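# Four arms build a three-block leaning arch

## Task

Arm bases in the scene frame (metres; heading in degrees counter-clockwise from +x), all mounted on the table top: arm1 at x=+0.65 y=+0.35 z=+0.72 heading -162; arm2 at x=-0.10 y=+0.65 z=+0.72 heading -63; arm3 at x=-0.65 y=-0.30 z=+0.72 heading +23; arm4 at x=+0.45 y=-0.65 z=+0.72 heading +106. Using blocks found among the objects on the table, make an arch. Two identical blocks (same shape and size) must each stand upright on one of their ends, that end lying flat on the table, and tilt toward each other. A third block, the keystone, must sit centred between them on their slanted upper faces, touching both with no gap at either contact. The three blocks must form a straight line. No other loose object may be in contact with any of them. Any number of the arms may be used. At the end, release everything and pull the arms away; the arch must stand by itself, since anything held up only by a robot does not count.

## Robot and tools

Robots. Four identical i2rt Big YAM arms, named arm1, arm2, arm3 and arm4. Each has six revolute joints, a two-finger gripper and one wrist camera. With joints 1 and 6 at zero and the hand level and aimed forward, the camera rides on top of the hand looking toward the fingertips. The hand can reach roughly 1.0 m out from the joint-1 axis. Joints move at different speeds, so the hand may sweep a wide curve between two postures.

Frame. One shared scene frame: origin on the floor, +z up; the table top is at about z=0.72 m. The bases are listed in the task. The hand point is halfway between the fingertips; the hand's z axis runs along the fingers, and the fingers open and close along its y axis. No output prints the true base poses.

execute_actions. Argument actions is a list holding exactly one action, or empty (empty just reports state and images). An action is an object keyed by robot name; each robot entry holds joints, an object of absolute joint targets (not offsets), keyed by name. Per arm, any subset of: joint1_rad (-2.879 to 2.879; base yaw, positive is counter-clockwise seen from above, 0 points along the base heading), joint2_rad (0 to 3.141; shoulder, 0 has the upper arm pointing back roughly level, increasing lifts it up then forward), joint3_rad (0 to 3.019; elbow, 0 is fully folded, increasing opens it), joint4_rad (-1.692 to 1.57; hand pitch, positive tips fingers up), joint5_rad (-1.57 to 1.57; hand side swing, positive to the arm's right), joint6_rad (-2.094 to 2.094; hand roll, positive clockwise viewed from behind the hand), all in radians, and gripper_m (0 to 0.093, fingertip separation in metres). Completion tolerances: ±0.045, ±0.14, ±0.09, ±0.055, ±0.03, ±0.035 rad for joints 1-6 and ±0.003 m for the gripper. All commanded motions start together and may finish at different moments; one action lasts at most 15 s. Omitted joints or robots may still be driving toward earlier targets. Optional cameras: list drawn from arm1_cam_wrist, arm2_cam_wrist, arm3_cam_wrist, arm4_cam_wrist, all; omitted, null or ["all"] returns every camera, [] returns none. Unknown keys, bad camera names or out-of-range values reject the whole call and nothing moves. Example: {"arm1": {"joints": {"gripper_m": 0.05}}, "arm2": {"joints": {"joint1_rad": 0.3}}}.

Results. Each robot's state (joint_positions, joint torques, joint_status, on_its_own) plus one image per requested camera; the pictures line lists camera order. joint_status per joint: off_target means it stopped short and may still push; contact_stop or time_out means it gave up the target and holds its resting place, except that a timed-out joint may keep a target within 0.375, 0.375, 0.113, 0.225, 0.075, 0.3 rad (joints 1-6) of where it is and keep pushing, listed in on_its_own and moving on if freed; send its reported position to relieve it. joint command not followed (often with a cause: line) means a safety check blocked that arm's joint targets (the gripper target still runs); such joints read not_followed and the arm may retry them on every later action until valid targets arrive. on_its_own lists what this call did not command; its held at value is the target, not the actual position. Torques follow joint order, exclude the gripper, are never zero even unloaded, carry per-arm offset, scale and noise, and friction can fake or hide a load. A target very near the current position may produce no motion.

wait: seconds from 0 to 10; nothing new is commanded and the same kind of report comes back.

zoom_image: camera (one wrist camera name) and region [x0, y0, x1, y1] in pixels, top-left origin, at most 504 by 504, applied to that camera's latest full image.

finished_scene: scene is the integer number of the current scene. Ends it irreversibly after the last command is held; the result states success and gives the next task if any. Replying without any tool call also ends things.

Cautions. Arms do not stop on contact and can press hard; sustained pressing heats motors. At 85 °C a MOTOR HOT line appears; at 100 °C an OVER-TEMPERATURE FAULT drops that arm's joints and gripper until it cools, and affected keys read limit_stop_at_motor_heat (resend the target). Holding loads also heats motors, including while you are composing a reply, during which the robots keep the last command. Firm squeezing between two robots is forbidden, and hard collisions are harmful; no line reports robot-robot contact, and the self/inter-arm clearance check can react late and ignores fingers, gripper bodies and wrist cameras. Objects touching robots are fine. Avoid dropping, slipping, slamming blocks, and never knock anything out of the work area. Objects may occasionally get a brief external push. Once a call reports a stop, later motion, wait and finished_scene calls in that same reply are skipped.

Each tool is called after "Call:" in YAML: its name, and indented under it one key for each argument.

## Session

Call:
execute_actions:
  actions: []

Scene clock: 0.00 s.
Joint torques (N m, as the arm reports them, + toward a larger angle): no reading
Motor temperatures (°C, as the motors report them): arm1=[28 27 26 26 29 28] | arm2=[29 29 26 29 29 26] | arm3=[27 28 29 29 30 26] | arm4=[28 28 26 29 29 30]
arm1.joint_positions: joint1_rad=-0.223 joint2_rad=+0.493 joint3_rad=+1.496 joint4_rad=-1.269 joint5_rad=+0.115 joint6_rad=-0.158 gripper_m=+0.094
arm1.joint_status: not commanded
arm1.hand: x=+0.4938 y=+0.3553 z=+1.3976 quat_wxyz=(+0.070, -0.789, -0.061, +0.607) (m; scene frame)
arm2.joint_positions: joint1_rad=-0.640 joint2_rad=+0.605 joint3_rad=+1.627 joint4_rad=-1.309 joint5_rad=-0.114 joint6_rad=-0.386 gripper_m=+0.094
arm2.joint_status: not commanded
arm2.hand: x=-0.1004 y=+0.4654 z=+1.3877 quat_wxyz=(-0.330, -0.467, -0.652, +0.499) (m; scene frame)
arm3.joint_positions: joint1_rad=+0.333 joint2_rad=+0.371 joint3_rad=+1.502 joint4_rad=-1.543 joint5_rad=-0.224 joint6_rad=-0.657 gripper_m=+0.095
arm3.joint_status: not commanded
arm3.hand: x=-0.6195 y=-0.2172 z=+1.3959 quat_wxyz=(-0.542, +0.568, -0.612, -0.097) (m; scene frame)
arm4.joint_positions: joint1_rad=+0.384 joint2_rad=+0.343 joint3_rad=+1.315 joint4_rad=-1.497 joint5_rad=-0.059 joint6_rad=+0.134 gripper_m=+0.095
arm4.joint_status: not commanded
arm4.hand: x=+0.3711 y=-0.5632 z=+1.2746 quat_wxyz=(-0.152, +0.765, -0.409, -0.474) (m; scene frame)
pictures: arm1_cam_wrist, arm2_cam_wrist, arm3_cam_wrist, arm4_cam_wrist
Images, in order (width x height): arm1_cam_wrist 616x616, arm2_cam_wrist 616x616, arm3_cam_wrist 616x616, arm4_cam_wrist 616x616.

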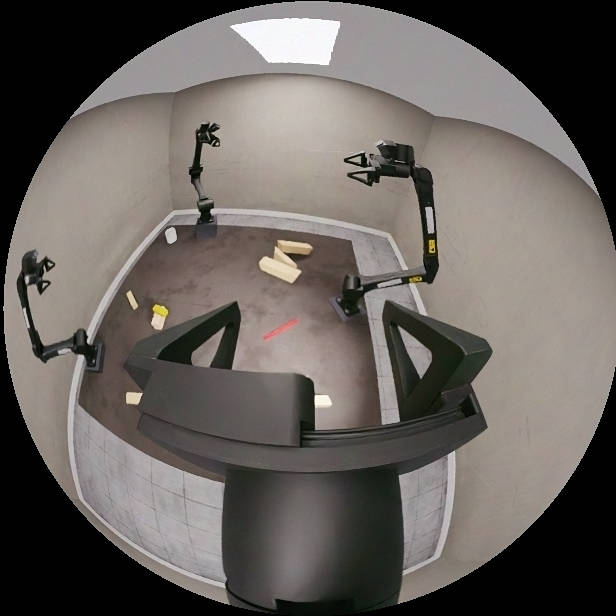

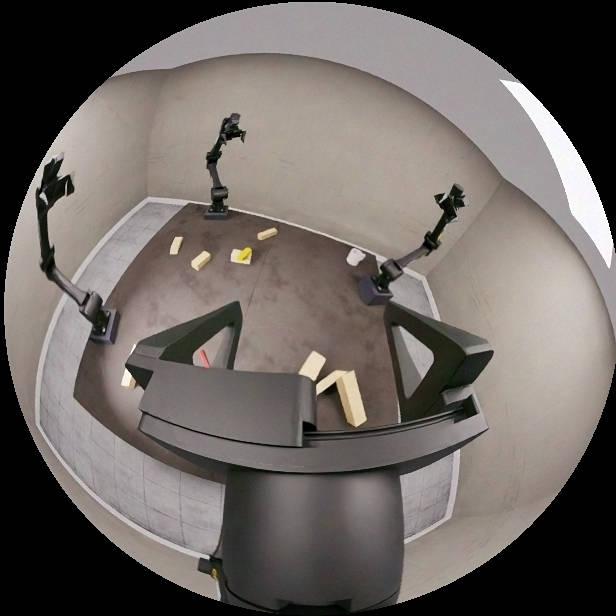

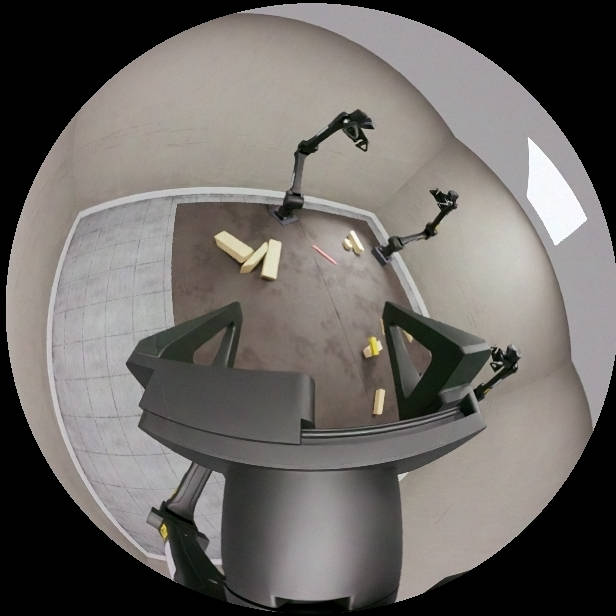

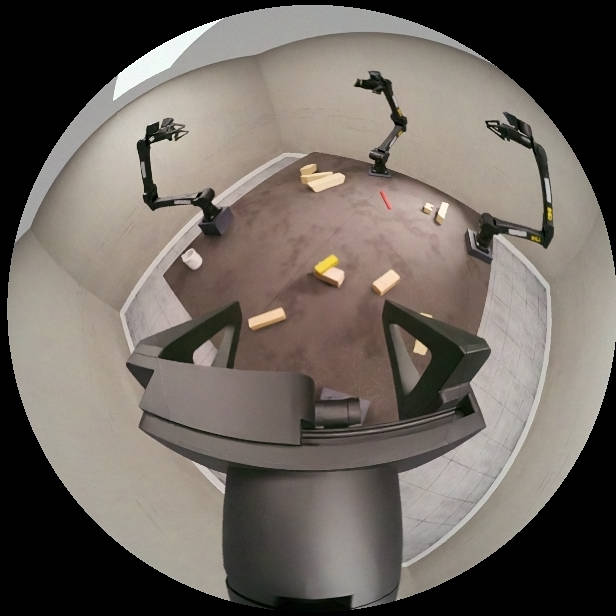

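Call:
zoom_image:
  camera: "arm3_cam_wrist"
  region: [200, 210, 420, 430]

Call:
zoom_image:
  camera: "arm4_cam_wrist"
  region: [230, 150, 470, 370]

Call:
zoom_image:
  camera: "arm1_cam_wrist"
  region: [110, 210, 350, 420]

Call:
zoom_image:
  camera: "arm2_cam_wrist"
  region: [110, 210, 400, 440]

Region (200, 210, 420, 430) of arm3_cam_wrist's 616x616 image, scaled by 2.291, with more detail than that image has.

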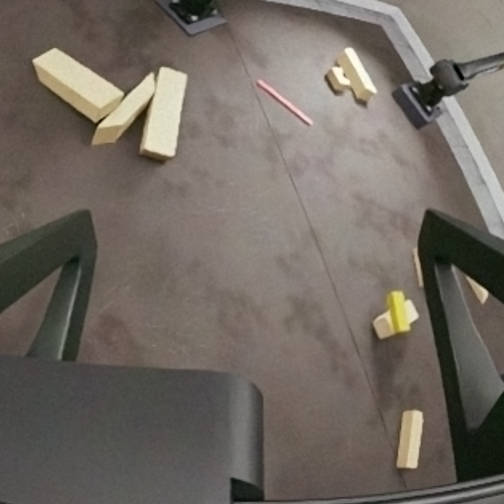

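Region (230, 150, 470, 370) of arm4_cam_wrist's 616x616 image, scaled by 2.100, with more detail than that image has; it fills the top 462 rows of this view, and the rest is white.

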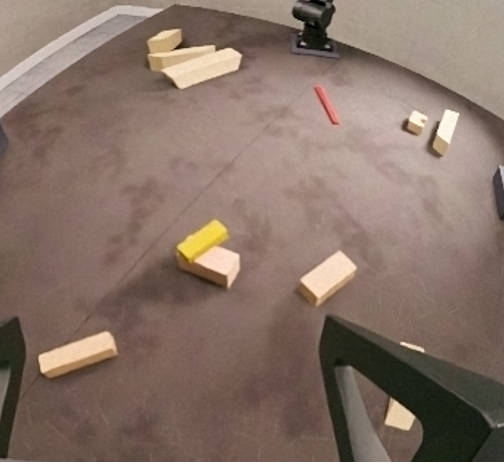

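Region (110, 210, 350, 420) of arm1_cam_wrist's 616x616 image, scaled by 2.100, with more detail than that image has; it fills the top 441 rows of this view, and the rest is white.

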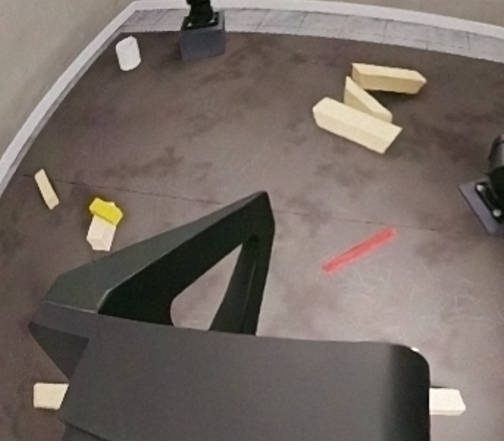

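Region (110, 210, 400, 440) of arm2_cam_wrist's 616x616 image, scaled by 1.738, with more detail than that image has; it fills the top 400 rows of this view, and the rest is white.

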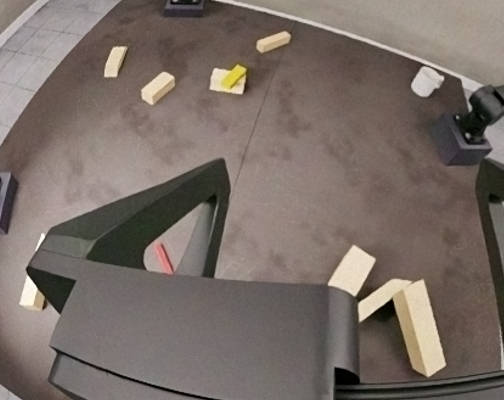

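Call:
execute_actions:
  actions:
    - {"arm1":{"joints":{"joint1_rad":0,"joint2_rad":1.5,"joint3_rad":1.2,"joint4_rad":-1.27,"joint5_rad":0,"joint6_rad":0}},"arm2":{"joints":{"joint1_rad":-0.5,"joint2_rad":1.5,"joint3_rad":1.5,"joint4_rad":-1.57,"joint5_rad":0,"joint6_rad":0}},"arm3":{"joints":{"joint1_rad":0.7,"joint2_rad":1.7,"joint3_rad":1.5,"joint4_rad":-1.37,"joint5_rad":0,"joint6_rad":0}},"arm4":{"joints":{"joint1_rad":0.3,"joint2_rad":1.3,"joint3_rad":1.2,"joint4_rad":-1.47,"joint5_rad":0,"joint6_rad":0}}}

Scene clock: 3.07 s.
Joint torques (N m, as the arm reports them, + toward a larger angle): arm1=[  0.57 -12.23   9.91  -0.23  -0.08   0.1 ] | arm2=[ -0.86 -14.17  10.76   0.08   0.08   0.13] | arm3=[  2.83 -14.44   9.61   0.51   0.23   0.11] | arm4=[ -2.3  -12.32   9.04   0.47  -0.12  -0.04]
Motor temperatures (°C, as the motors report them): arm1=[28 27 26 26 29 28] | arm2=[29 29 26 29 29 26] | arm3=[27 28 30 29 30 26] | arm4=[28 28 27 29 29 30]
arm1.joint_positions: joint1_rad=-0.007 joint2_rad=+1.495 joint3_rad=+1.192 joint4_rad=-1.269 joint5_rad=+0.002 joint6_rad=-0.010 gripper_m=+0.094
arm1.joint_status: all done
arm1.hand: x=+0.2466 y=+0.2258 z=+0.9254 quat_wxyz=(+0.003, -0.988, -0.153, +0.003) (m; scene frame)
arm2.joint_positions: joint1_rad=-0.506 joint2_rad=+1.496 joint3_rad=+1.488 joint4_rad=-1.561 joint5_rad=-0.004 joint6_rad=-0.012 gripper_m=+0.094
arm2.joint_status: all done
arm2.hand: x=-0.1050 y=+0.2073 z=+0.9924 quat_wxyz=(+0.004, -0.710, -0.704, +0.002) (m; scene frame)
arm3.joint_positions: joint1_rad=+0.689 joint2_rad=+1.701 joint3_rad=+1.495 joint4_rad=-1.382 joint5_rad=-0.003 joint6_rad=-0.011 gripper_m=+0.095
arm3.joint_status: all done
arm3.hand: x=-0.3972 y=+0.1401 z=+0.9879 quat_wxyz=(+0.008, +0.503, -0.864, +0.008) (m; scene frame)
arm4.joint_positions: joint1_rad=+0.309 joint2_rad=+1.310 joint3_rad=+1.193 joint4_rad=-1.474 joint5_rad=-0.002 joint6_rad=+0.011 gripper_m=+0.095
arm4.joint_status: all done
arm4.hand: x=+0.2401 y=-0.3528 z=+0.9825 quat_wxyz=(+0.012, +0.886, -0.463, +0.009) (m; scene frame)
pictures: arm1_cam_wrist, arm2_cam_wrist, arm3_cam_wrist, arm4_cam_wrist
Images, in order (width x height): arm1_cam_wrist 616x616, arm2_cam_wrist 616x616, arm3_cam_wrist 616x616, arm4_cam_wrist 616x616.

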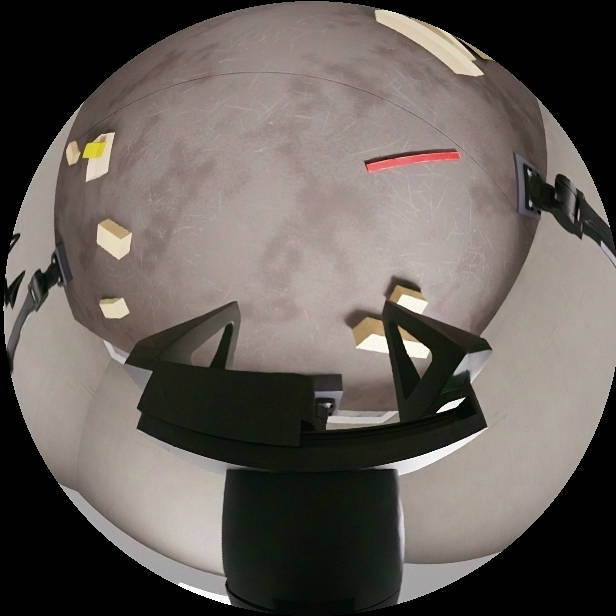

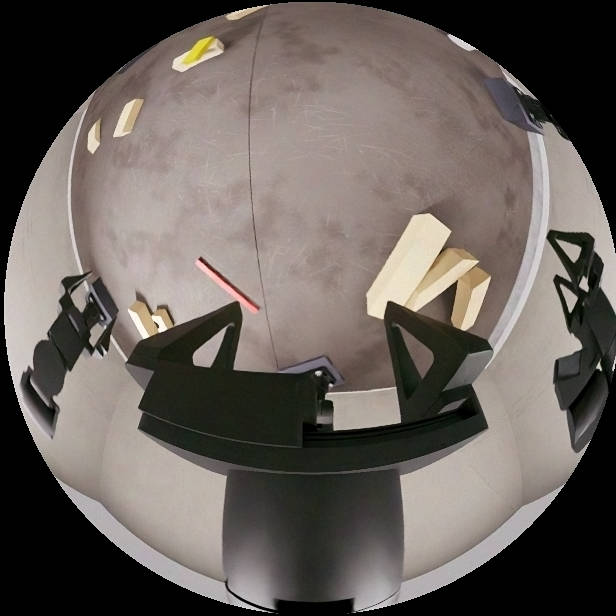

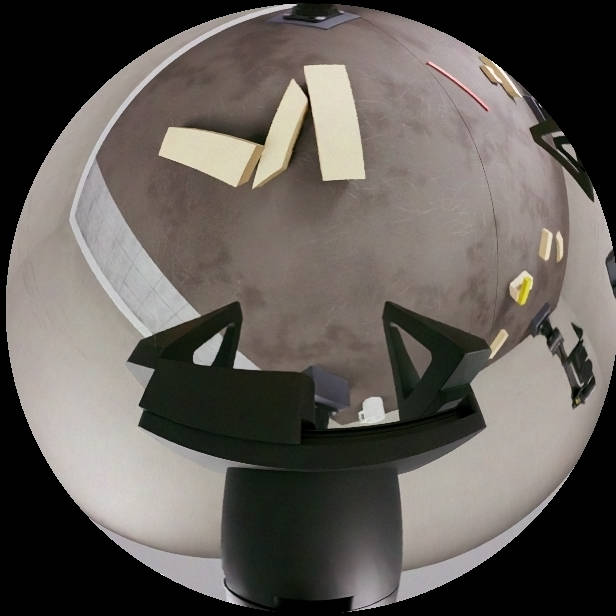

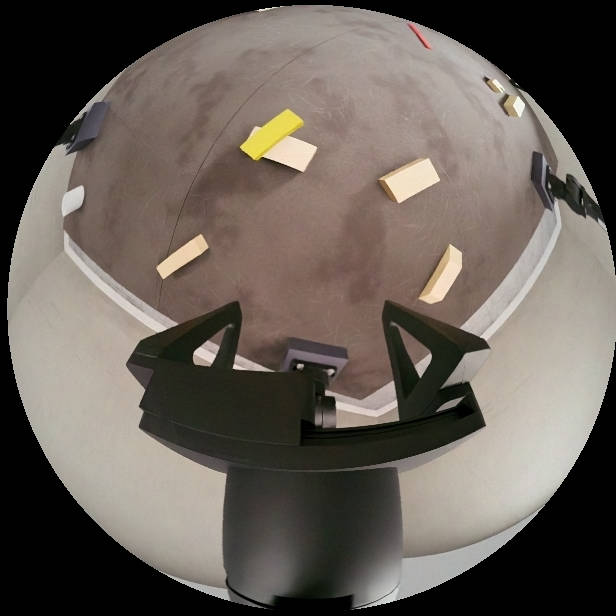

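Call:
zoom_image:
  camera: "arm3_cam_wrist"
  region: [140, 40, 400, 220]

Call:
zoom_image:
  camera: "arm2_cam_wrist"
  region: [330, 180, 530, 360]

Call:
zoom_image:
  camera: "arm4_cam_wrist"
  region: [130, 60, 530, 330]

Call:
zoom_image:
  camera: "arm1_cam_wrist"
  region: [320, 250, 480, 390]

Region (140, 40, 400, 220) of arm3_cam_wrist's 616x616 image, scaled by 1.938, with more detail than that image has; it fills the top 349 rows of this view, and the rest is white.

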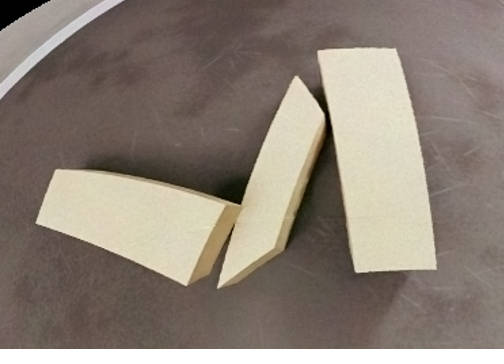

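Region (330, 180, 530, 360) of arm2_cam_wrist's 616x616 image, scaled by 2.520, with more detail than that image has; it fills the top 454 rows of this view, and the rest is white.

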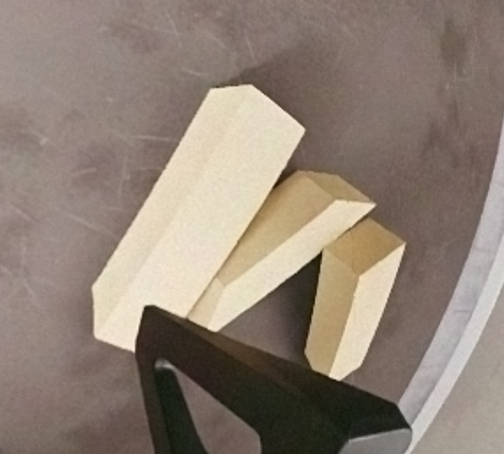

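Region (130, 60, 530, 330) of arm4_cam_wrist's 616x616 image, scaled by 1.260, with more detail than that image has; it fills the top 340 rows of this view, and the rest is white.

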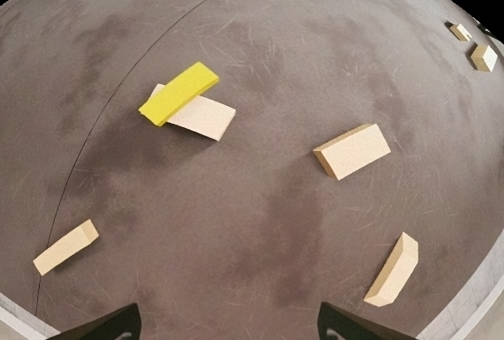

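Region (320, 250, 480, 390) of arm1_cam_wrist's 616x616 image, scaled by 3.150, with more detail than that image has; it fills the top 441 rows of this view, and the rest is white.

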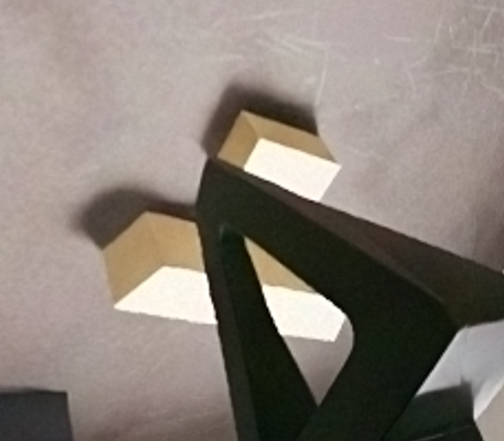

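Call:
execute_actions:
  actions:
    - {"arm1":{"joints":{"joint1_rad":-0.7,"joint2_rad":1.5,"joint3_rad":0.9,"joint4_rad":-0.97}},"arm2":{"joints":{"joint1_rad":-0.3,"joint2_rad":1.8,"joint3_rad":1.5,"joint4_rad":-1.27}},"arm3":{"joints":{"joint1_rad":0.7,"joint2_rad":2.0,"joint3_rad":1.5,"joint4_rad":-1.07}},"arm4":{"joints":{"joint1_rad":0.3,"joint2_rad":1.7,"joint3_rad":1.2,"joint4_rad":-1.07}}}

Scene clock: 28.47 s.
Joint torques (N m, as the arm reports them, + toward a larger angle): arm1=[ -0.36 -10.78   7.97   0.37  -0.02   0.08] | arm2=[ -2.33 -21.11  10.31   0.76  -0.04   0.1 ] | arm3=[  2.3  -19.51   8.94   0.83   0.25   0.14] | arm4=[ -2.07 -15.87   8.39   0.57  -0.11  -0.07]
Motor temperatures (°C, as the motors report them): arm1=[28 27 29 26 29 28] | arm2=[29 30 28 29 29 26] | arm3=[27 29 32 29 30 26] | arm4=[28 28 30 29 29 30]
arm1.joint_positions: joint1_rad=-0.699 joint2_rad=+1.495 joint3_rad=+0.899 joint4_rad=-0.984 joint5_rad=+0.000 joint6_rad=-0.008 gripper_m=+0.094
arm1.joint_status: all done
arm1.hand: x=+0.3068 y=+0.4944 z=+0.8253 quat_wxyz=(-0.001, -0.981, +0.192, +0.000) (m; scene frame)
arm2.joint_positions: joint1_rad=-0.294 joint2_rad=+1.813 joint3_rad=+1.486 joint4_rad=-1.278 joint5_rad=-0.001 joint6_rad=-0.010 gripper_m=+0.094
arm2.joint_status: all done
arm2.hand: x=+0.0031 y=+0.1295 z=+0.8397 quat_wxyz=(+0.019, -0.632, -0.775, -0.009) (m; scene frame)
arm3.joint_positions: joint1_rad=+0.689 joint2_rad=+2.022 joint3_rad=+1.489 joint4_rad=-1.087 joint5_rad=-0.003 joint6_rad=-0.011 gripper_m=+0.095
arm3.joint_status: all done
arm3.hand: x=-0.3674 y=+0.1880 z=+0.8165 quat_wxyz=(+0.022, +0.502, -0.864, +0.016) (m; scene frame)
arm4.joint_positions: joint1_rad=+0.309 joint2_rad=+1.707 joint3_rad=+1.190 joint4_rad=-1.079 joint5_rad=-0.002 joint6_rad=+0.011 gripper_m=+0.095
arm4.joint_status: all done
arm4.hand: x=+0.1799 y=-0.2712 z=+0.8202 quat_wxyz=(+0.013, +0.886, -0.463, +0.011) (m; scene frame)
pictures: arm1_cam_wrist, arm2_cam_wrist, arm3_cam_wrist, arm4_cam_wrist
Images, in order (width x height): arm1_cam_wrist 616x616, arm2_cam_wrist 616x616, arm3_cam_wrist 616x616, arm4_cam_wrist 616x616.

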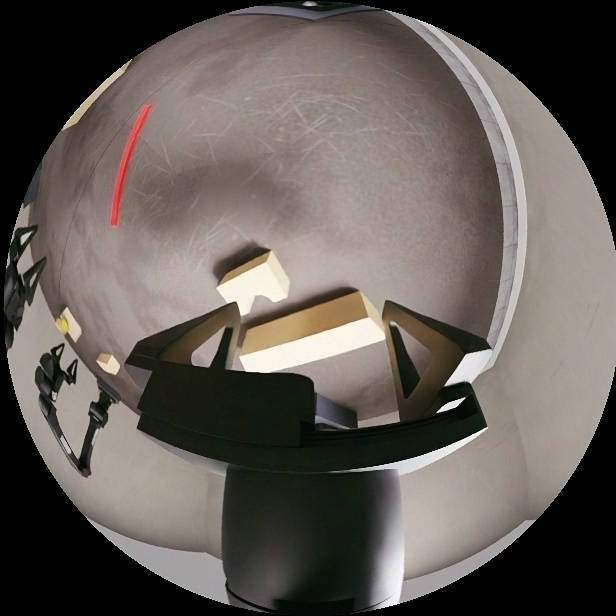

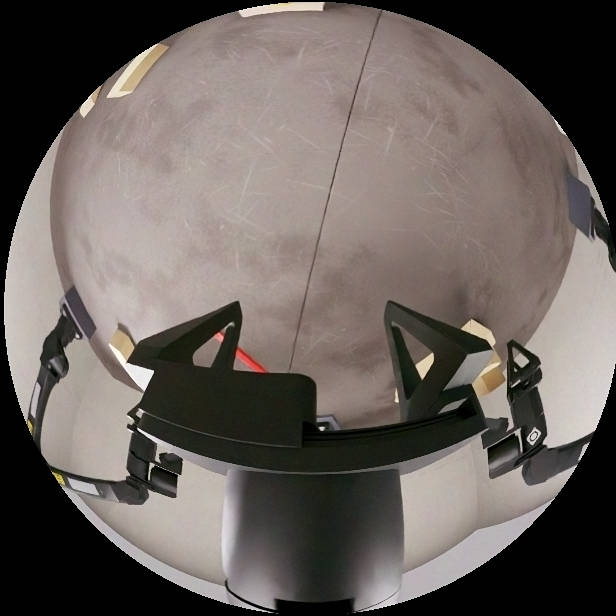

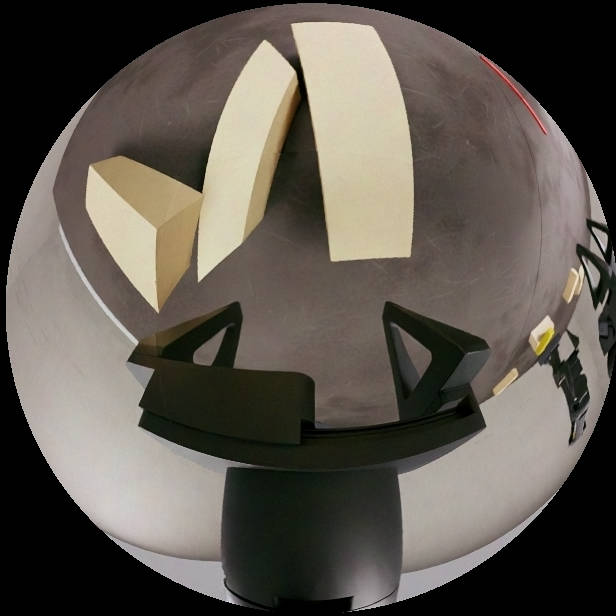

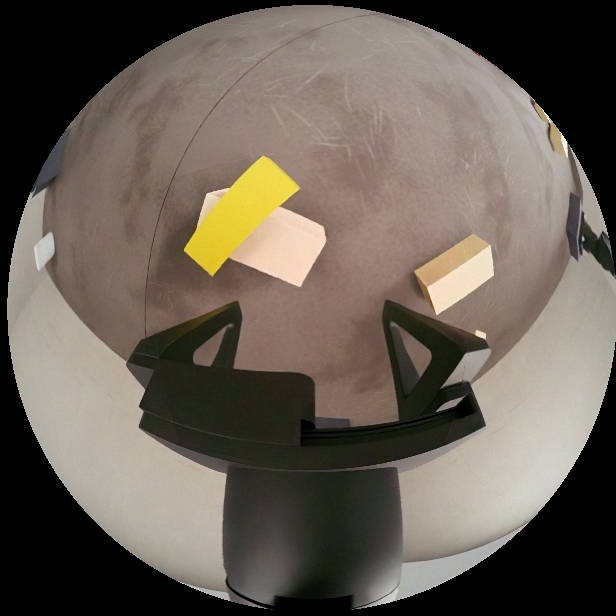

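Call:
zoom_image:
  camera: "arm3_cam_wrist"
  region: [60, 10, 440, 330]

Region (60, 10, 440, 330) of arm3_cam_wrist's 616x616 image, scaled by 1.326, with more detail than that image has; it fills the top 424 rows of this view, and the rest is white.

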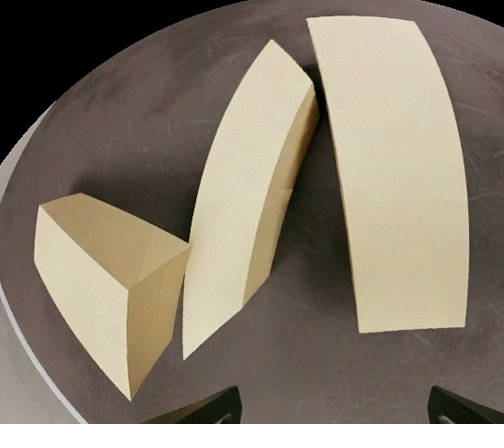

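Call:
execute_actions:
  actions:
    - {"arm3":{"joints":{"joint1_rad":0.76,"joint2_rad":1.8,"joint3_rad":1.557,"joint4_rad":-0.76}}}
  cameras: ["arm3_cam_wrist"]

Call:
zoom_image:
  camera: "arm3_cam_wrist"
  region: [150, 150, 470, 470]

Scene clock: 36.23 s.
Joint torques (N m, as the arm reports them, + toward a larger angle): arm1=[ -0.18 -10.63   7.99   0.34   0.     0.07] | arm2=[ -2.31 -21.03  10.32   0.71  -0.04   0.11] | arm3=[  0.68 -15.92  11.88   2.01   0.12   0.12] | arm4=[ -2.52 -17.02   8.14   0.42  -0.11  -0.06]
Motor temperatures (°C, as the motors report them): arm1=[28 27 29 26 29 28] | arm2=[29 30 29 29 29 26] | arm3=[27 30 33 29 30 26] | arm4=[28 29 30 29 29 30]
arm1.joint_positions: joint1_rad=-0.699 joint2_rad=+1.495 joint3_rad=+0.899 joint4_rad=-0.984 joint5_rad=+0.000 joint6_rad=-0.008 gripper_m=+0.094
arm1.joint_status: not commanded
arm1.hand: x=+0.3068 y=+0.4944 z=+0.8253 quat_wxyz=(-0.001, -0.981, +0.192, +0.000) (m; scene frame)
arm2.joint_positions: joint1_rad=-0.294 joint2_rad=+1.813 joint3_rad=+1.486 joint4_rad=-1.278 joint5_rad=-0.001 joint6_rad=-0.010 gripper_m=+0.094
arm2.joint_status: not commanded
arm2.hand: x=+0.0031 y=+0.1295 z=+0.8397 quat_wxyz=(+0.019, -0.632, -0.775, -0.009) (m; scene frame)
arm3.joint_positions: joint1_rad=+0.763 joint2_rad=+1.786 joint3_rad=+1.531 joint4_rad=-0.779 joint5_rad=-0.001 joint6_rad=-0.010 gripper_m=+0.095
arm3.joint_status: all done
arm3.hand: x=-0.3610 y=+0.2984 z=+0.9922 quat_wxyz=(-0.226, +0.516, -0.815, -0.135) (m; scene frame)
arm4.joint_positions: joint1_rad=+0.309 joint2_rad=+1.707 joint3_rad=+1.190 joint4_rad=-1.079 joint5_rad=-0.002 joint6_rad=+0.011 gripper_m=+0.095
arm4.joint_status: not commanded
arm4.hand: x=+0.1799 y=-0.2712 z=+0.8202 quat_wxyz=(+0.013, +0.886, -0.463, +0.011) (m; scene frame)
pictures: arm3_cam_wrist
Images, in order (width x height): arm3_cam_wrist 616x616.

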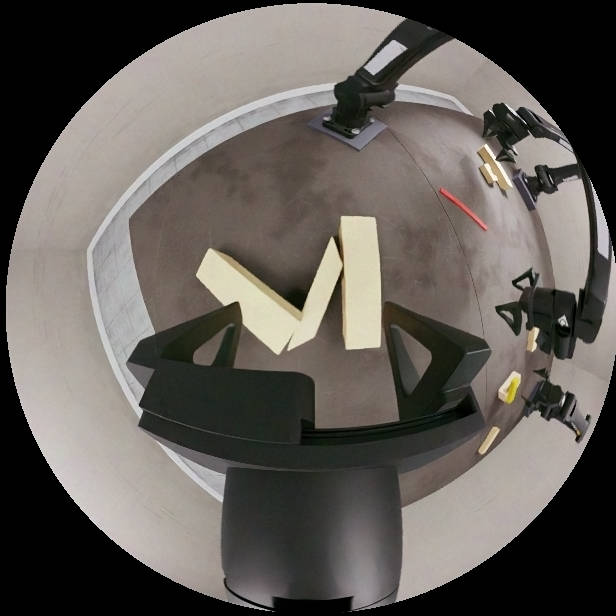

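Region (150, 150, 470, 470) of arm3_cam_wrist's 616x616 image, scaled by 1.575, with more detail than that image has.

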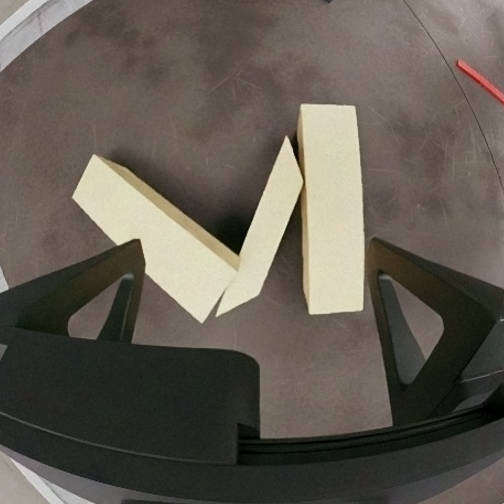

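Call:
execute_actions:
  actions:
    - {"arm3":{"joints":{"joint1_rad":0.616,"joint2_rad":2.2,"joint3_rad":1.99,"joint4_rad":-1.33,"joint6_rad":-0.165}},"arm1":{"joints":{"joint1_rad":-0.3,"joint2_rad":1.2,"joint3_rad":0.9,"joint4_rad":-1.2}},"arm4":{"joints":{"joint2_rad":0.3,"joint3_rad":0.5,"joint4_rad":-0.5}},"arm2":{"joints":{"joint1_rad":0.2,"joint2_rad":1.4,"joint3_rad":1.1,"joint4_rad":-1.27}}}
  cameras: ["arm3_cam_wrist"]

Scene clock: 40.87 s.
Joint torques (N m, as the arm reports them, + toward a larger angle): arm1=[ 0.23 -6.3   9.67 -0.57  0.01  0.07] | arm2=[ -1.62 -11.     9.11   0.54   0.01   0.08] | arm3=[  1.85 -22.58  13.04  -0.66   0.04  -0.05] | arm4=[-2.68  1.36  9.81  2.03 -0.1  -0.07]
Motor temperatures (°C, as the motors report them): arm1=[28 27 29 26 29 28] | arm2=[29 30 29 29 29 26] | arm3=[27 30 34 29 30 26] | arm4=[28 29 30 29 29 30]
arm1.joint_positions: joint1_rad=-0.303 joint2_rad=+1.188 joint3_rad=+0.896 joint4_rad=-1.187 joint5_rad=+0.000 joint6_rad=-0.008 gripper_m=+0.094
arm1.joint_status: all done
arm1.hand: x=+0.3215 y=+0.3498 z=+0.9246 quat_wxyz=(+0.001, -0.999, -0.004, +0.050) (m; scene frame)
arm2.joint_positions: joint1_rad=+0.202 joint2_rad=+1.386 joint3_rad=+1.103 joint4_rad=-1.271 joint5_rad=-0.002 joint6_rad=-0.009 gripper_m=+0.094
arm2.joint_status: all done
arm2.hand: x=+0.1498 y=+0.3501 z=+0.8884 quat_wxyz=(-0.001, -0.423, -0.906, +0.004) (m; scene frame)
arm3.joint_positions: joint1_rad=+0.605 joint2_rad=+2.216 joint3_rad=+1.941 joint4_rad=-1.312 joint5_rad=+0.000 joint6_rad=-0.155 gripper_m=+0.095
arm3.joint_status: all done
arm3.hand: x=-0.2683 y=+0.2463 z=+0.8573 quat_wxyz=(+0.007, +0.528, -0.849, +0.008) (m; scene frame)
arm4.joint_positions: joint1_rad=+0.309 joint2_rad=+0.296 joint3_rad=+0.502 joint4_rad=-0.514 joint5_rad=-0.002 joint6_rad=+0.011 gripper_m=+0.095
arm4.joint_status: all done
arm4.hand: x=+0.2850 y=-0.4142 z=+1.0690 quat_wxyz=(-0.262, +0.716, -0.377, -0.527) (m; scene frame)
pictures: arm3_cam_wrist
Images, in order (width x height): arm3_cam_wrist 616x616.

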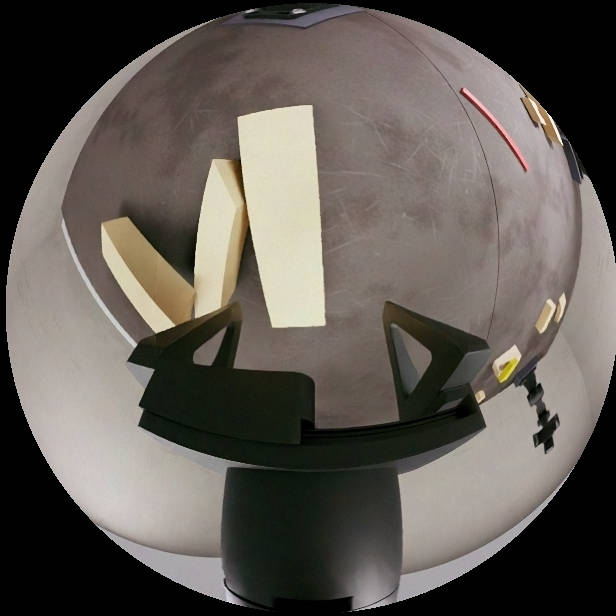

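Call:
execute_actions:
  actions:
    - {"arm3":{"joints":{"joint1_rad":0.637,"joint2_rad":2.205,"joint3_rad":1.835,"joint4_rad":-1.17,"joint6_rad":-0.215,"gripper_m":0.078}},"arm1":{"joints":{"joint1_rad":-0.5,"joint2_rad":0.9}},"arm2":{"joints":{"joint1_rad":-0.1}}}
  cameras: ["arm3_cam_wrist"]

Scene clock: 42.87 s.
Joint torques (N m, as the arm reports them, + toward a larger angle): arm1=[-0.21 -2.92 10.68 -0.03  0.    0.07] | arm2=[ -0.83 -11.03   9.13   0.58  -0.04   0.1 ] | arm3=[  2.05 -21.59   8.79   0.8    0.07  -0.08] | arm4=[-2.68  1.33  9.89  2.01 -0.1  -0.05]
Motor temperatures (°C, as the motors report them): arm1=[28 27 29 26 29 28] | arm2=[29 30 29 29 29 26] | arm3=[27 30 34 29 30 26] | arm4=[28 29 30 29 29 30]
arm1.joint_positions: joint1_rad=-0.499 joint2_rad=+0.888 joint3_rad=+0.895 joint4_rad=-1.187 joint5_rad=+0.000 joint6_rad=-0.008 gripper_m=+0.094
arm1.joint_status: all done
arm1.hand: x=+0.3489 y=+0.4100 z=+1.0145 quat_wxyz=(+0.020, -0.976, +0.091, +0.197) (m; scene frame)
arm2.joint_positions: joint1_rad=-0.108 joint2_rad=+1.386 joint3_rad=+1.103 joint4_rad=-1.271 joint5_rad=-0.001 joint6_rad=-0.009 gripper_m=+0.094
arm2.joint_status: all done
arm2.hand: x=+0.0460 y=+0.2888 z=+0.8895 quat_wxyz=(-0.001, -0.557, -0.830, +0.007) (m; scene frame)
arm3.joint_positions: joint1_rad=+0.629 joint2_rad=+2.212 joint3_rad=+1.833 joint4_rad=-1.189 joint5_rad=+0.000 joint6_rad=-0.205 gripper_m=+0.078
arm3.joint_status: all done
arm3.hand: x=-0.2860 y=+0.2472 z=+0.8207 quat_wxyz=(-0.002, +0.559, -0.829, +0.005) (m; scene frame)
arm4.joint_positions: joint1_rad=+0.309 joint2_rad=+0.296 joint3_rad=+0.502 joint4_rad=-0.514 joint5_rad=-0.002 joint6_rad=+0.011 gripper_m=+0.095
arm4.joint_status: not commanded
arm4.hand: x=+0.2850 y=-0.4142 z=+1.0690 quat_wxyz=(-0.262, +0.716, -0.377, -0.527) (m; scene frame)
pictures: arm3_cam_wrist
Images, in order (width x height): arm3_cam_wrist 616x616.

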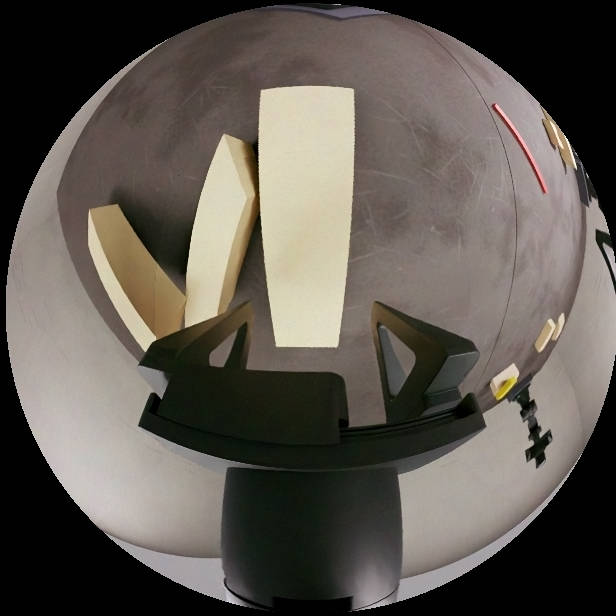

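Call:
execute_actions:
  actions:
    - {"arm3":{"joints":{"joint2_rad":2.28,"joint3_rad":1.754,"joint4_rad":-1.02}}}
  cameras: ["arm3_cam_wrist"]

Scene clock: 44.43 s.
Joint torques (N m, as the arm reports them, + toward a larger angle): arm1=[-0.07 -2.96 10.69 -0.04  0.01  0.07] | arm2=[ -0.77 -10.92   9.14   0.61  -0.06   0.1 ] | arm3=[  2.27 -21.72   7.98   0.87   0.04  -0.05] | arm4=[-2.74  1.14  9.81  1.97 -0.1  -0.09]
Motor temperatures (°C, as the motors report them): arm1=[28 27 29 26 29 28] | arm2=[29 30 29 29 29 26] | arm3=[27 30 34 29 30 26] | arm4=[28 29 30 29 29 30]
arm1.joint_positions: joint1_rad=-0.499 joint2_rad=+0.888 joint3_rad=+0.895 joint4_rad=-1.187 joint5_rad=+0.000 joint6_rad=-0.008 gripper_m=+0.094
arm1.joint_status: not commanded
arm1.hand: x=+0.3489 y=+0.4100 z=+1.0145 quat_wxyz=(+0.020, -0.976, +0.091, +0.197) (m; scene frame)
arm2.joint_positions: joint1_rad=-0.108 joint2_rad=+1.386 joint3_rad=+1.103 joint4_rad=-1.271 joint5_rad=-0.001 joint6_rad=-0.009 gripper_m=+0.094
arm2.joint_status: not commanded
arm2.hand: x=+0.0460 y=+0.2888 z=+0.8895 quat_wxyz=(-0.001, -0.557, -0.830, +0.007) (m; scene frame)
arm3.joint_positions: joint1_rad=+0.629 joint2_rad=+2.284 joint3_rad=+1.751 joint4_rad=-1.038 joint5_rad=+0.000 joint6_rad=-0.205 gripper_m=+0.078
arm3.joint_status: all done
arm3.hand: x=-0.2903 y=+0.2395 z=+0.7469 quat_wxyz=(+0.000, +0.559, -0.829, +0.005) (m; scene frame)
arm4.joint_positions: joint1_rad=+0.309 joint2_rad=+0.296 joint3_rad=+0.502 joint4_rad=-0.514 joint5_rad=-0.002 joint6_rad=+0.011 gripper_m=+0.095
arm4.joint_status: not commanded
arm4.hand: x=+0.2850 y=-0.4142 z=+1.0690 quat_wxyz=(-0.262, +0.716, -0.377, -0.527) (m; scene frame)
pictures: arm3_cam_wrist
Images, in order (width x height): arm3_cam_wrist 616x616.

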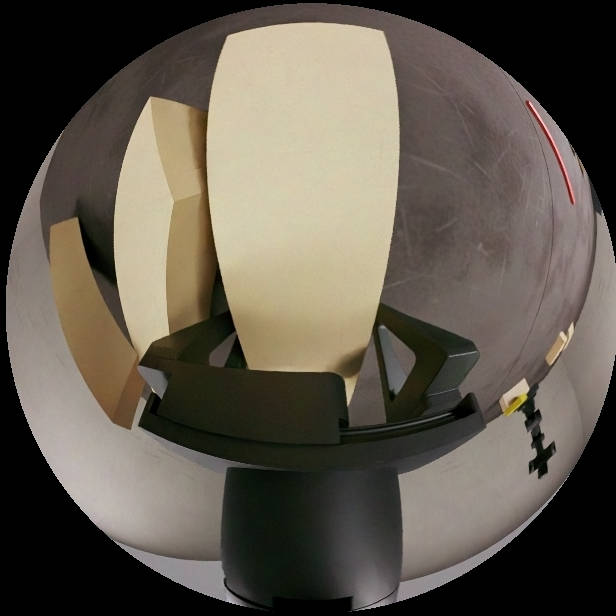

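Close and lift.

Call:
execute_actions:
  actions:
    - {"arm3":{"joints":{"gripper_m":0.04}}}
  cameras: []

Call:
execute_actions:
  actions:
    - {"arm3":{"joints":{"joint2_rad":2.05,"joint3_rad":1.85,"joint4_rad":-1.37}}}
  cameras: ["arm3_cam_wrist","arm2_cam_wrist"]

Scene clock: 46.50 s.
Joint torques (N m, as the arm reports them, + toward a larger angle): arm1=[-0.14 -2.96 10.68 -0.06  0.    0.07] | arm2=[ -0.78 -10.9    9.14   0.58  -0.05   0.08] | arm3=[  2.04 -21.38   8.02   1.02   0.13  -0.05] | arm4=[-2.4   1.55  9.81  2.04 -0.11 -0.09]
Motor temperatures (°C, as the motors report them): arm1=[28 27 29 26 29 28] | arm2=[29 30 29 29 29 26] | arm3=[27 30 34 29 30 26] | arm4=[28 29 30 29 29 30]
arm1.joint_positions: joint1_rad=-0.499 joint2_rad=+0.888 joint3_rad=+0.895 joint4_rad=-1.187 joint5_rad=+0.000 joint6_rad=-0.008 gripper_m=+0.094
arm1.joint_status: not commanded
arm1.hand: x=+0.3489 y=+0.4100 z=+1.0145 quat_wxyz=(+0.020, -0.976, +0.091, +0.197) (m; scene frame)
arm2.joint_positions: joint1_rad=-0.108 joint2_rad=+1.386 joint3_rad=+1.103 joint4_rad=-1.271 joint5_rad=-0.001 joint6_rad=-0.009 gripper_m=+0.094
arm2.joint_status: not commanded
arm2.hand: x=+0.0460 y=+0.2888 z=+0.8895 quat_wxyz=(-0.001, -0.557, -0.830, +0.007) (m; scene frame)
arm3.joint_positions: joint1_rad=+0.629 joint2_rad=+2.284 joint3_rad=+1.751 joint4_rad=-1.037 joint5_rad=-0.001 joint6_rad=-0.206 gripper_m=+0.060
arm3.joint_status: gripper_m off_target (ended at +0.060, target +0.040)
arm3.hand: x=-0.2906 y=+0.2399 z=+0.7468 quat_wxyz=(+0.000, +0.560, -0.829, +0.004) (m; scene frame)
arm4.joint_positions: joint1_rad=+0.309 joint2_rad=+0.296 joint3_rad=+0.502 joint4_rad=-0.514 joint5_rad=-0.002 joint6_rad=+0.011 gripper_m=+0.095
arm4.joint_status: not commanded
arm4.hand: x=+0.2850 y=-0.4142 z=+1.0690 quat_wxyz=(-0.262, +0.716, -0.377, -0.527) (m; scene frame)
pictures: none
No camera images: the call's "cameras" was empty. Leave "cameras" out to get every camera's image.

Scene clock: 47.77 s.
Joint torques (N m, as the arm reports them, + toward a larger angle): arm1=[-0.21 -2.96 10.68 -0.05  0.01  0.07] | arm2=[ -0.8  -10.9    9.16   0.58  -0.05   0.09] | arm3=[  1.78 -20.27  12.72  -0.6    0.08  -0.09] | arm4=[-3.36  1.27  9.73  2.   -0.1  -0.08]
Motor temperatures (°C, as the motors report them): arm1=[28 27 29 26 29 28] | arm2=[29 30 29 29 29 26] | arm3=[27 30 34 29 30 26] | arm4=[28 29 30 29 29 30]
arm1.joint_positions: joint1_rad=-0.499 joint2_rad=+0.888 joint3_rad=+0.895 joint4_rad=-1.187 joint5_rad=+0.000 joint6_rad=-0.008 gripper_m=+0.094
arm1.joint_status: not commanded
arm1.hand: x=+0.3489 y=+0.4100 z=+1.0145 quat_wxyz=(+0.020, -0.976, +0.091, +0.197) (m; scene frame)
arm2.joint_positions: joint1_rad=-0.108 joint2_rad=+1.386 joint3_rad=+1.103 joint4_rad=-1.271 joint5_rad=-0.001 joint6_rad=-0.009 gripper_m=+0.094
arm2.joint_status: not commanded
arm2.hand: x=+0.0460 y=+0.2888 z=+0.8895 quat_wxyz=(-0.001, -0.557, -0.830, +0.007) (m; scene frame)
arm3.joint_positions: joint1_rad=+0.629 joint2_rad=+2.062 joint3_rad=+1.807 joint4_rad=-1.355 joint5_rad=-0.001 joint6_rad=-0.206 gripper_m=+0.060
arm3.joint_status: all done
arm3.hand: x=-0.3081 y=+0.2164 z=+0.9053 quat_wxyz=(+0.018, +0.560, -0.828, +0.012) (m; scene frame)
arm4.joint_positions: joint1_rad=+0.309 joint2_rad=+0.296 joint3_rad=+0.502 joint4_rad=-0.514 joint5_rad=-0.002 joint6_rad=+0.011 gripper_m=+0.095
arm4.joint_status: not commanded
arm4.hand: x=+0.2850 y=-0.4142 z=+1.0690 quat_wxyz=(-0.262, +0.716, -0.377, -0.527) (m; scene frame)
pictures: arm2_cam_wrist, arm3_cam_wrist
Images, in order (width x height): arm2_cam_wrist 616x616, arm3_cam_wrist 616x616.

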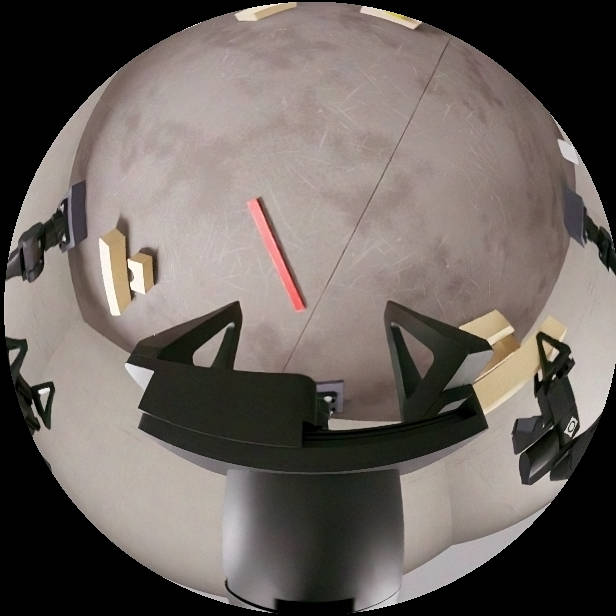

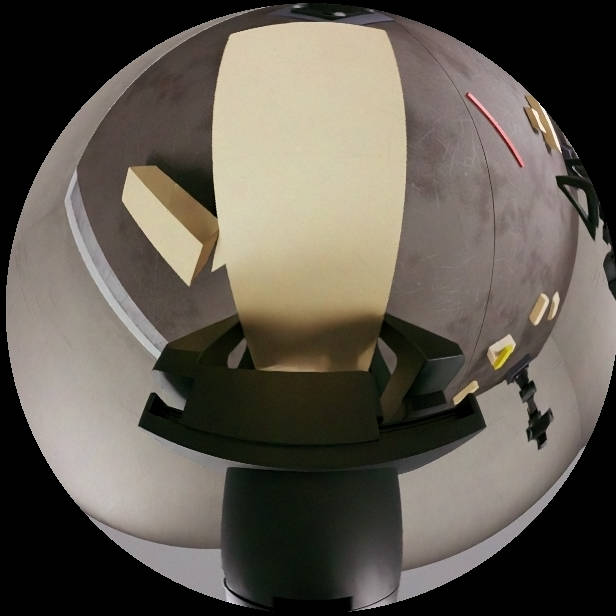

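Call:
execute_actions:
  actions:
    - {"arm3":{"joints":{"joint1_rad":0.104,"joint2_rad":1.567,"joint3_rad":0.96,"joint4_rad":0.22,"joint6_rad":0}},"arm2":{"joints":{"joint2_rad":1.0,"joint3_rad":0.8,"joint4_rad":-0.3}}}
  cameras: ["arm3_cam_wrist","arm2_cam_wrist"]

Scene clock: 52.27 s.
Joint torques (N m, as the arm reports them, + toward a larger angle): arm1=[-0.16 -2.9  10.7  -0.05  0.    0.06] | arm2=[-0.79 -6.54 10.93  2.95 -0.06  0.09] | arm3=[  1.52 -14.89  11.07   4.16   0.05   0.07] | arm4=[-2.25  1.13  9.66  2.04 -0.11 -0.09]
Motor temperatures (°C, as the motors report them): arm1=[28 27 29 26 29 28] | arm2=[29 30 29 30 29 26] | arm3=[27 30 34 29 30 26] | arm4=[28 28 31 29 29 30]
arm1.joint_positions: joint1_rad=-0.499 joint2_rad=+0.888 joint3_rad=+0.895 joint4_rad=-1.187 joint5_rad=+0.000 joint6_rad=-0.008 gripper_m=+0.094
arm1.joint_status: not commanded
arm1.hand: x=+0.3489 y=+0.4100 z=+1.0145 quat_wxyz=(+0.020, -0.976, +0.091, +0.197) (m; scene frame)
arm2.joint_positions: joint1_rad=-0.108 joint2_rad=+0.994 joint3_rad=+0.802 joint4_rad=-0.316 joint5_rad=-0.001 joint6_rad=-0.009 gripper_m=+0.094
arm2.joint_status: all done
arm2.hand: x=+0.0743 y=+0.2214 z=+1.0186 quat_wxyz=(-0.413, -0.479, -0.719, +0.288) (m; scene frame)
arm3.joint_positions: joint1_rad=+0.103 joint2_rad=+1.597 joint3_rad=+0.933 joint4_rad=+0.164 joint5_rad=+0.000 joint6_rad=-0.006 gripper_m=+0.060
arm3.joint_status: joint4_rad time_out (moved +1.520 of +1.575); the others done
arm3.on_its_own: joint4_rad reads +0.164 and still pushes toward +0.220 since a time_out
arm3.hand: x=-0.0994 y=-0.0278 z=+0.9717 quat_wxyz=(-0.499, +0.199, -0.836, -0.110) (m; scene frame)
arm4.joint_positions: joint1_rad=+0.309 joint2_rad=+0.296 joint3_rad=+0.502 joint4_rad=-0.514 joint5_rad=-0.002 joint6_rad=+0.011 gripper_m=+0.095
arm4.joint_status: not commanded
arm4.hand: x=+0.2850 y=-0.4142 z=+1.0690 quat_wxyz=(-0.262, +0.716, -0.377, -0.527) (m; scene frame)
pictures: arm2_cam_wrist, arm3_cam_wrist
Images, in order (width x height): arm2_cam_wrist 616x616, arm3_cam_wrist 616x616.

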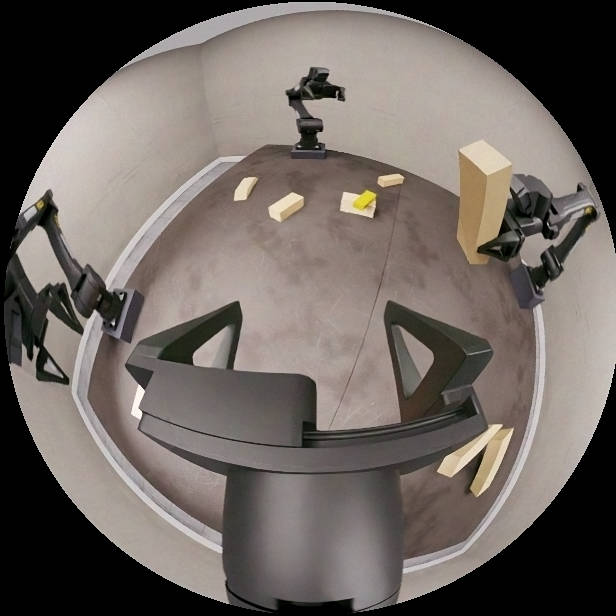

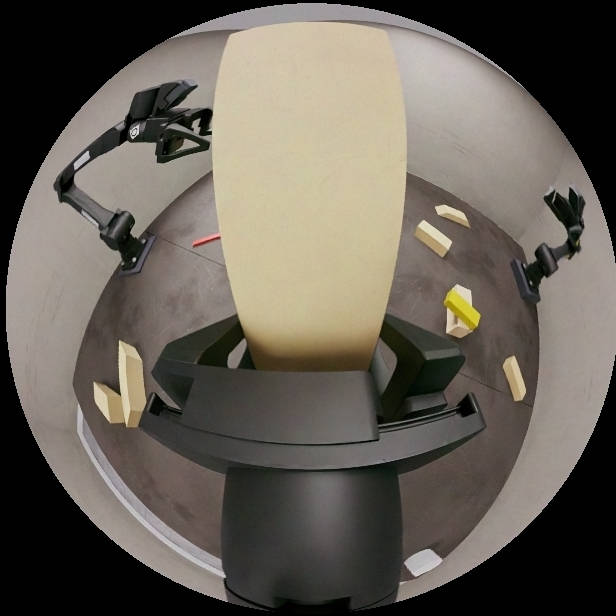

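Call:
zoom_image:
  camera: "arm2_cam_wrist"
  region: [420, 120, 600, 300]

Call:
zoom_image:
  camera: "arm2_cam_wrist"
  region: [400, 390, 560, 520]

Region (420, 120, 600, 300) of arm2_cam_wrist's 616x616 image, scaled by 2.800, with more detail than that image has.

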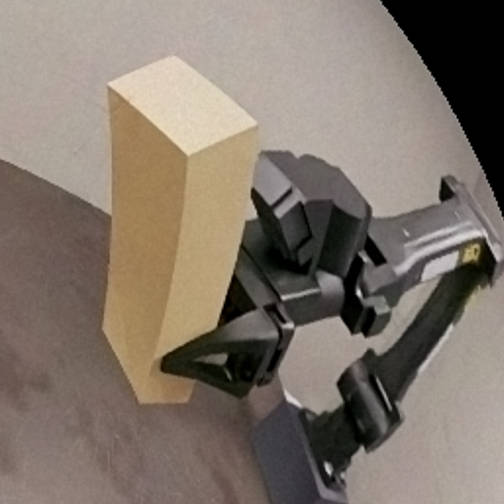

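Region (400, 390, 560, 520) of arm2_cam_wrist's 616x616 image, scaled by 3.150, with more detail than that image has; it fills the top 410 rows of this view, and the rest is white.

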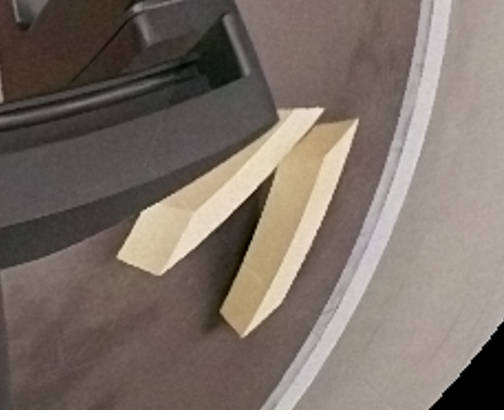

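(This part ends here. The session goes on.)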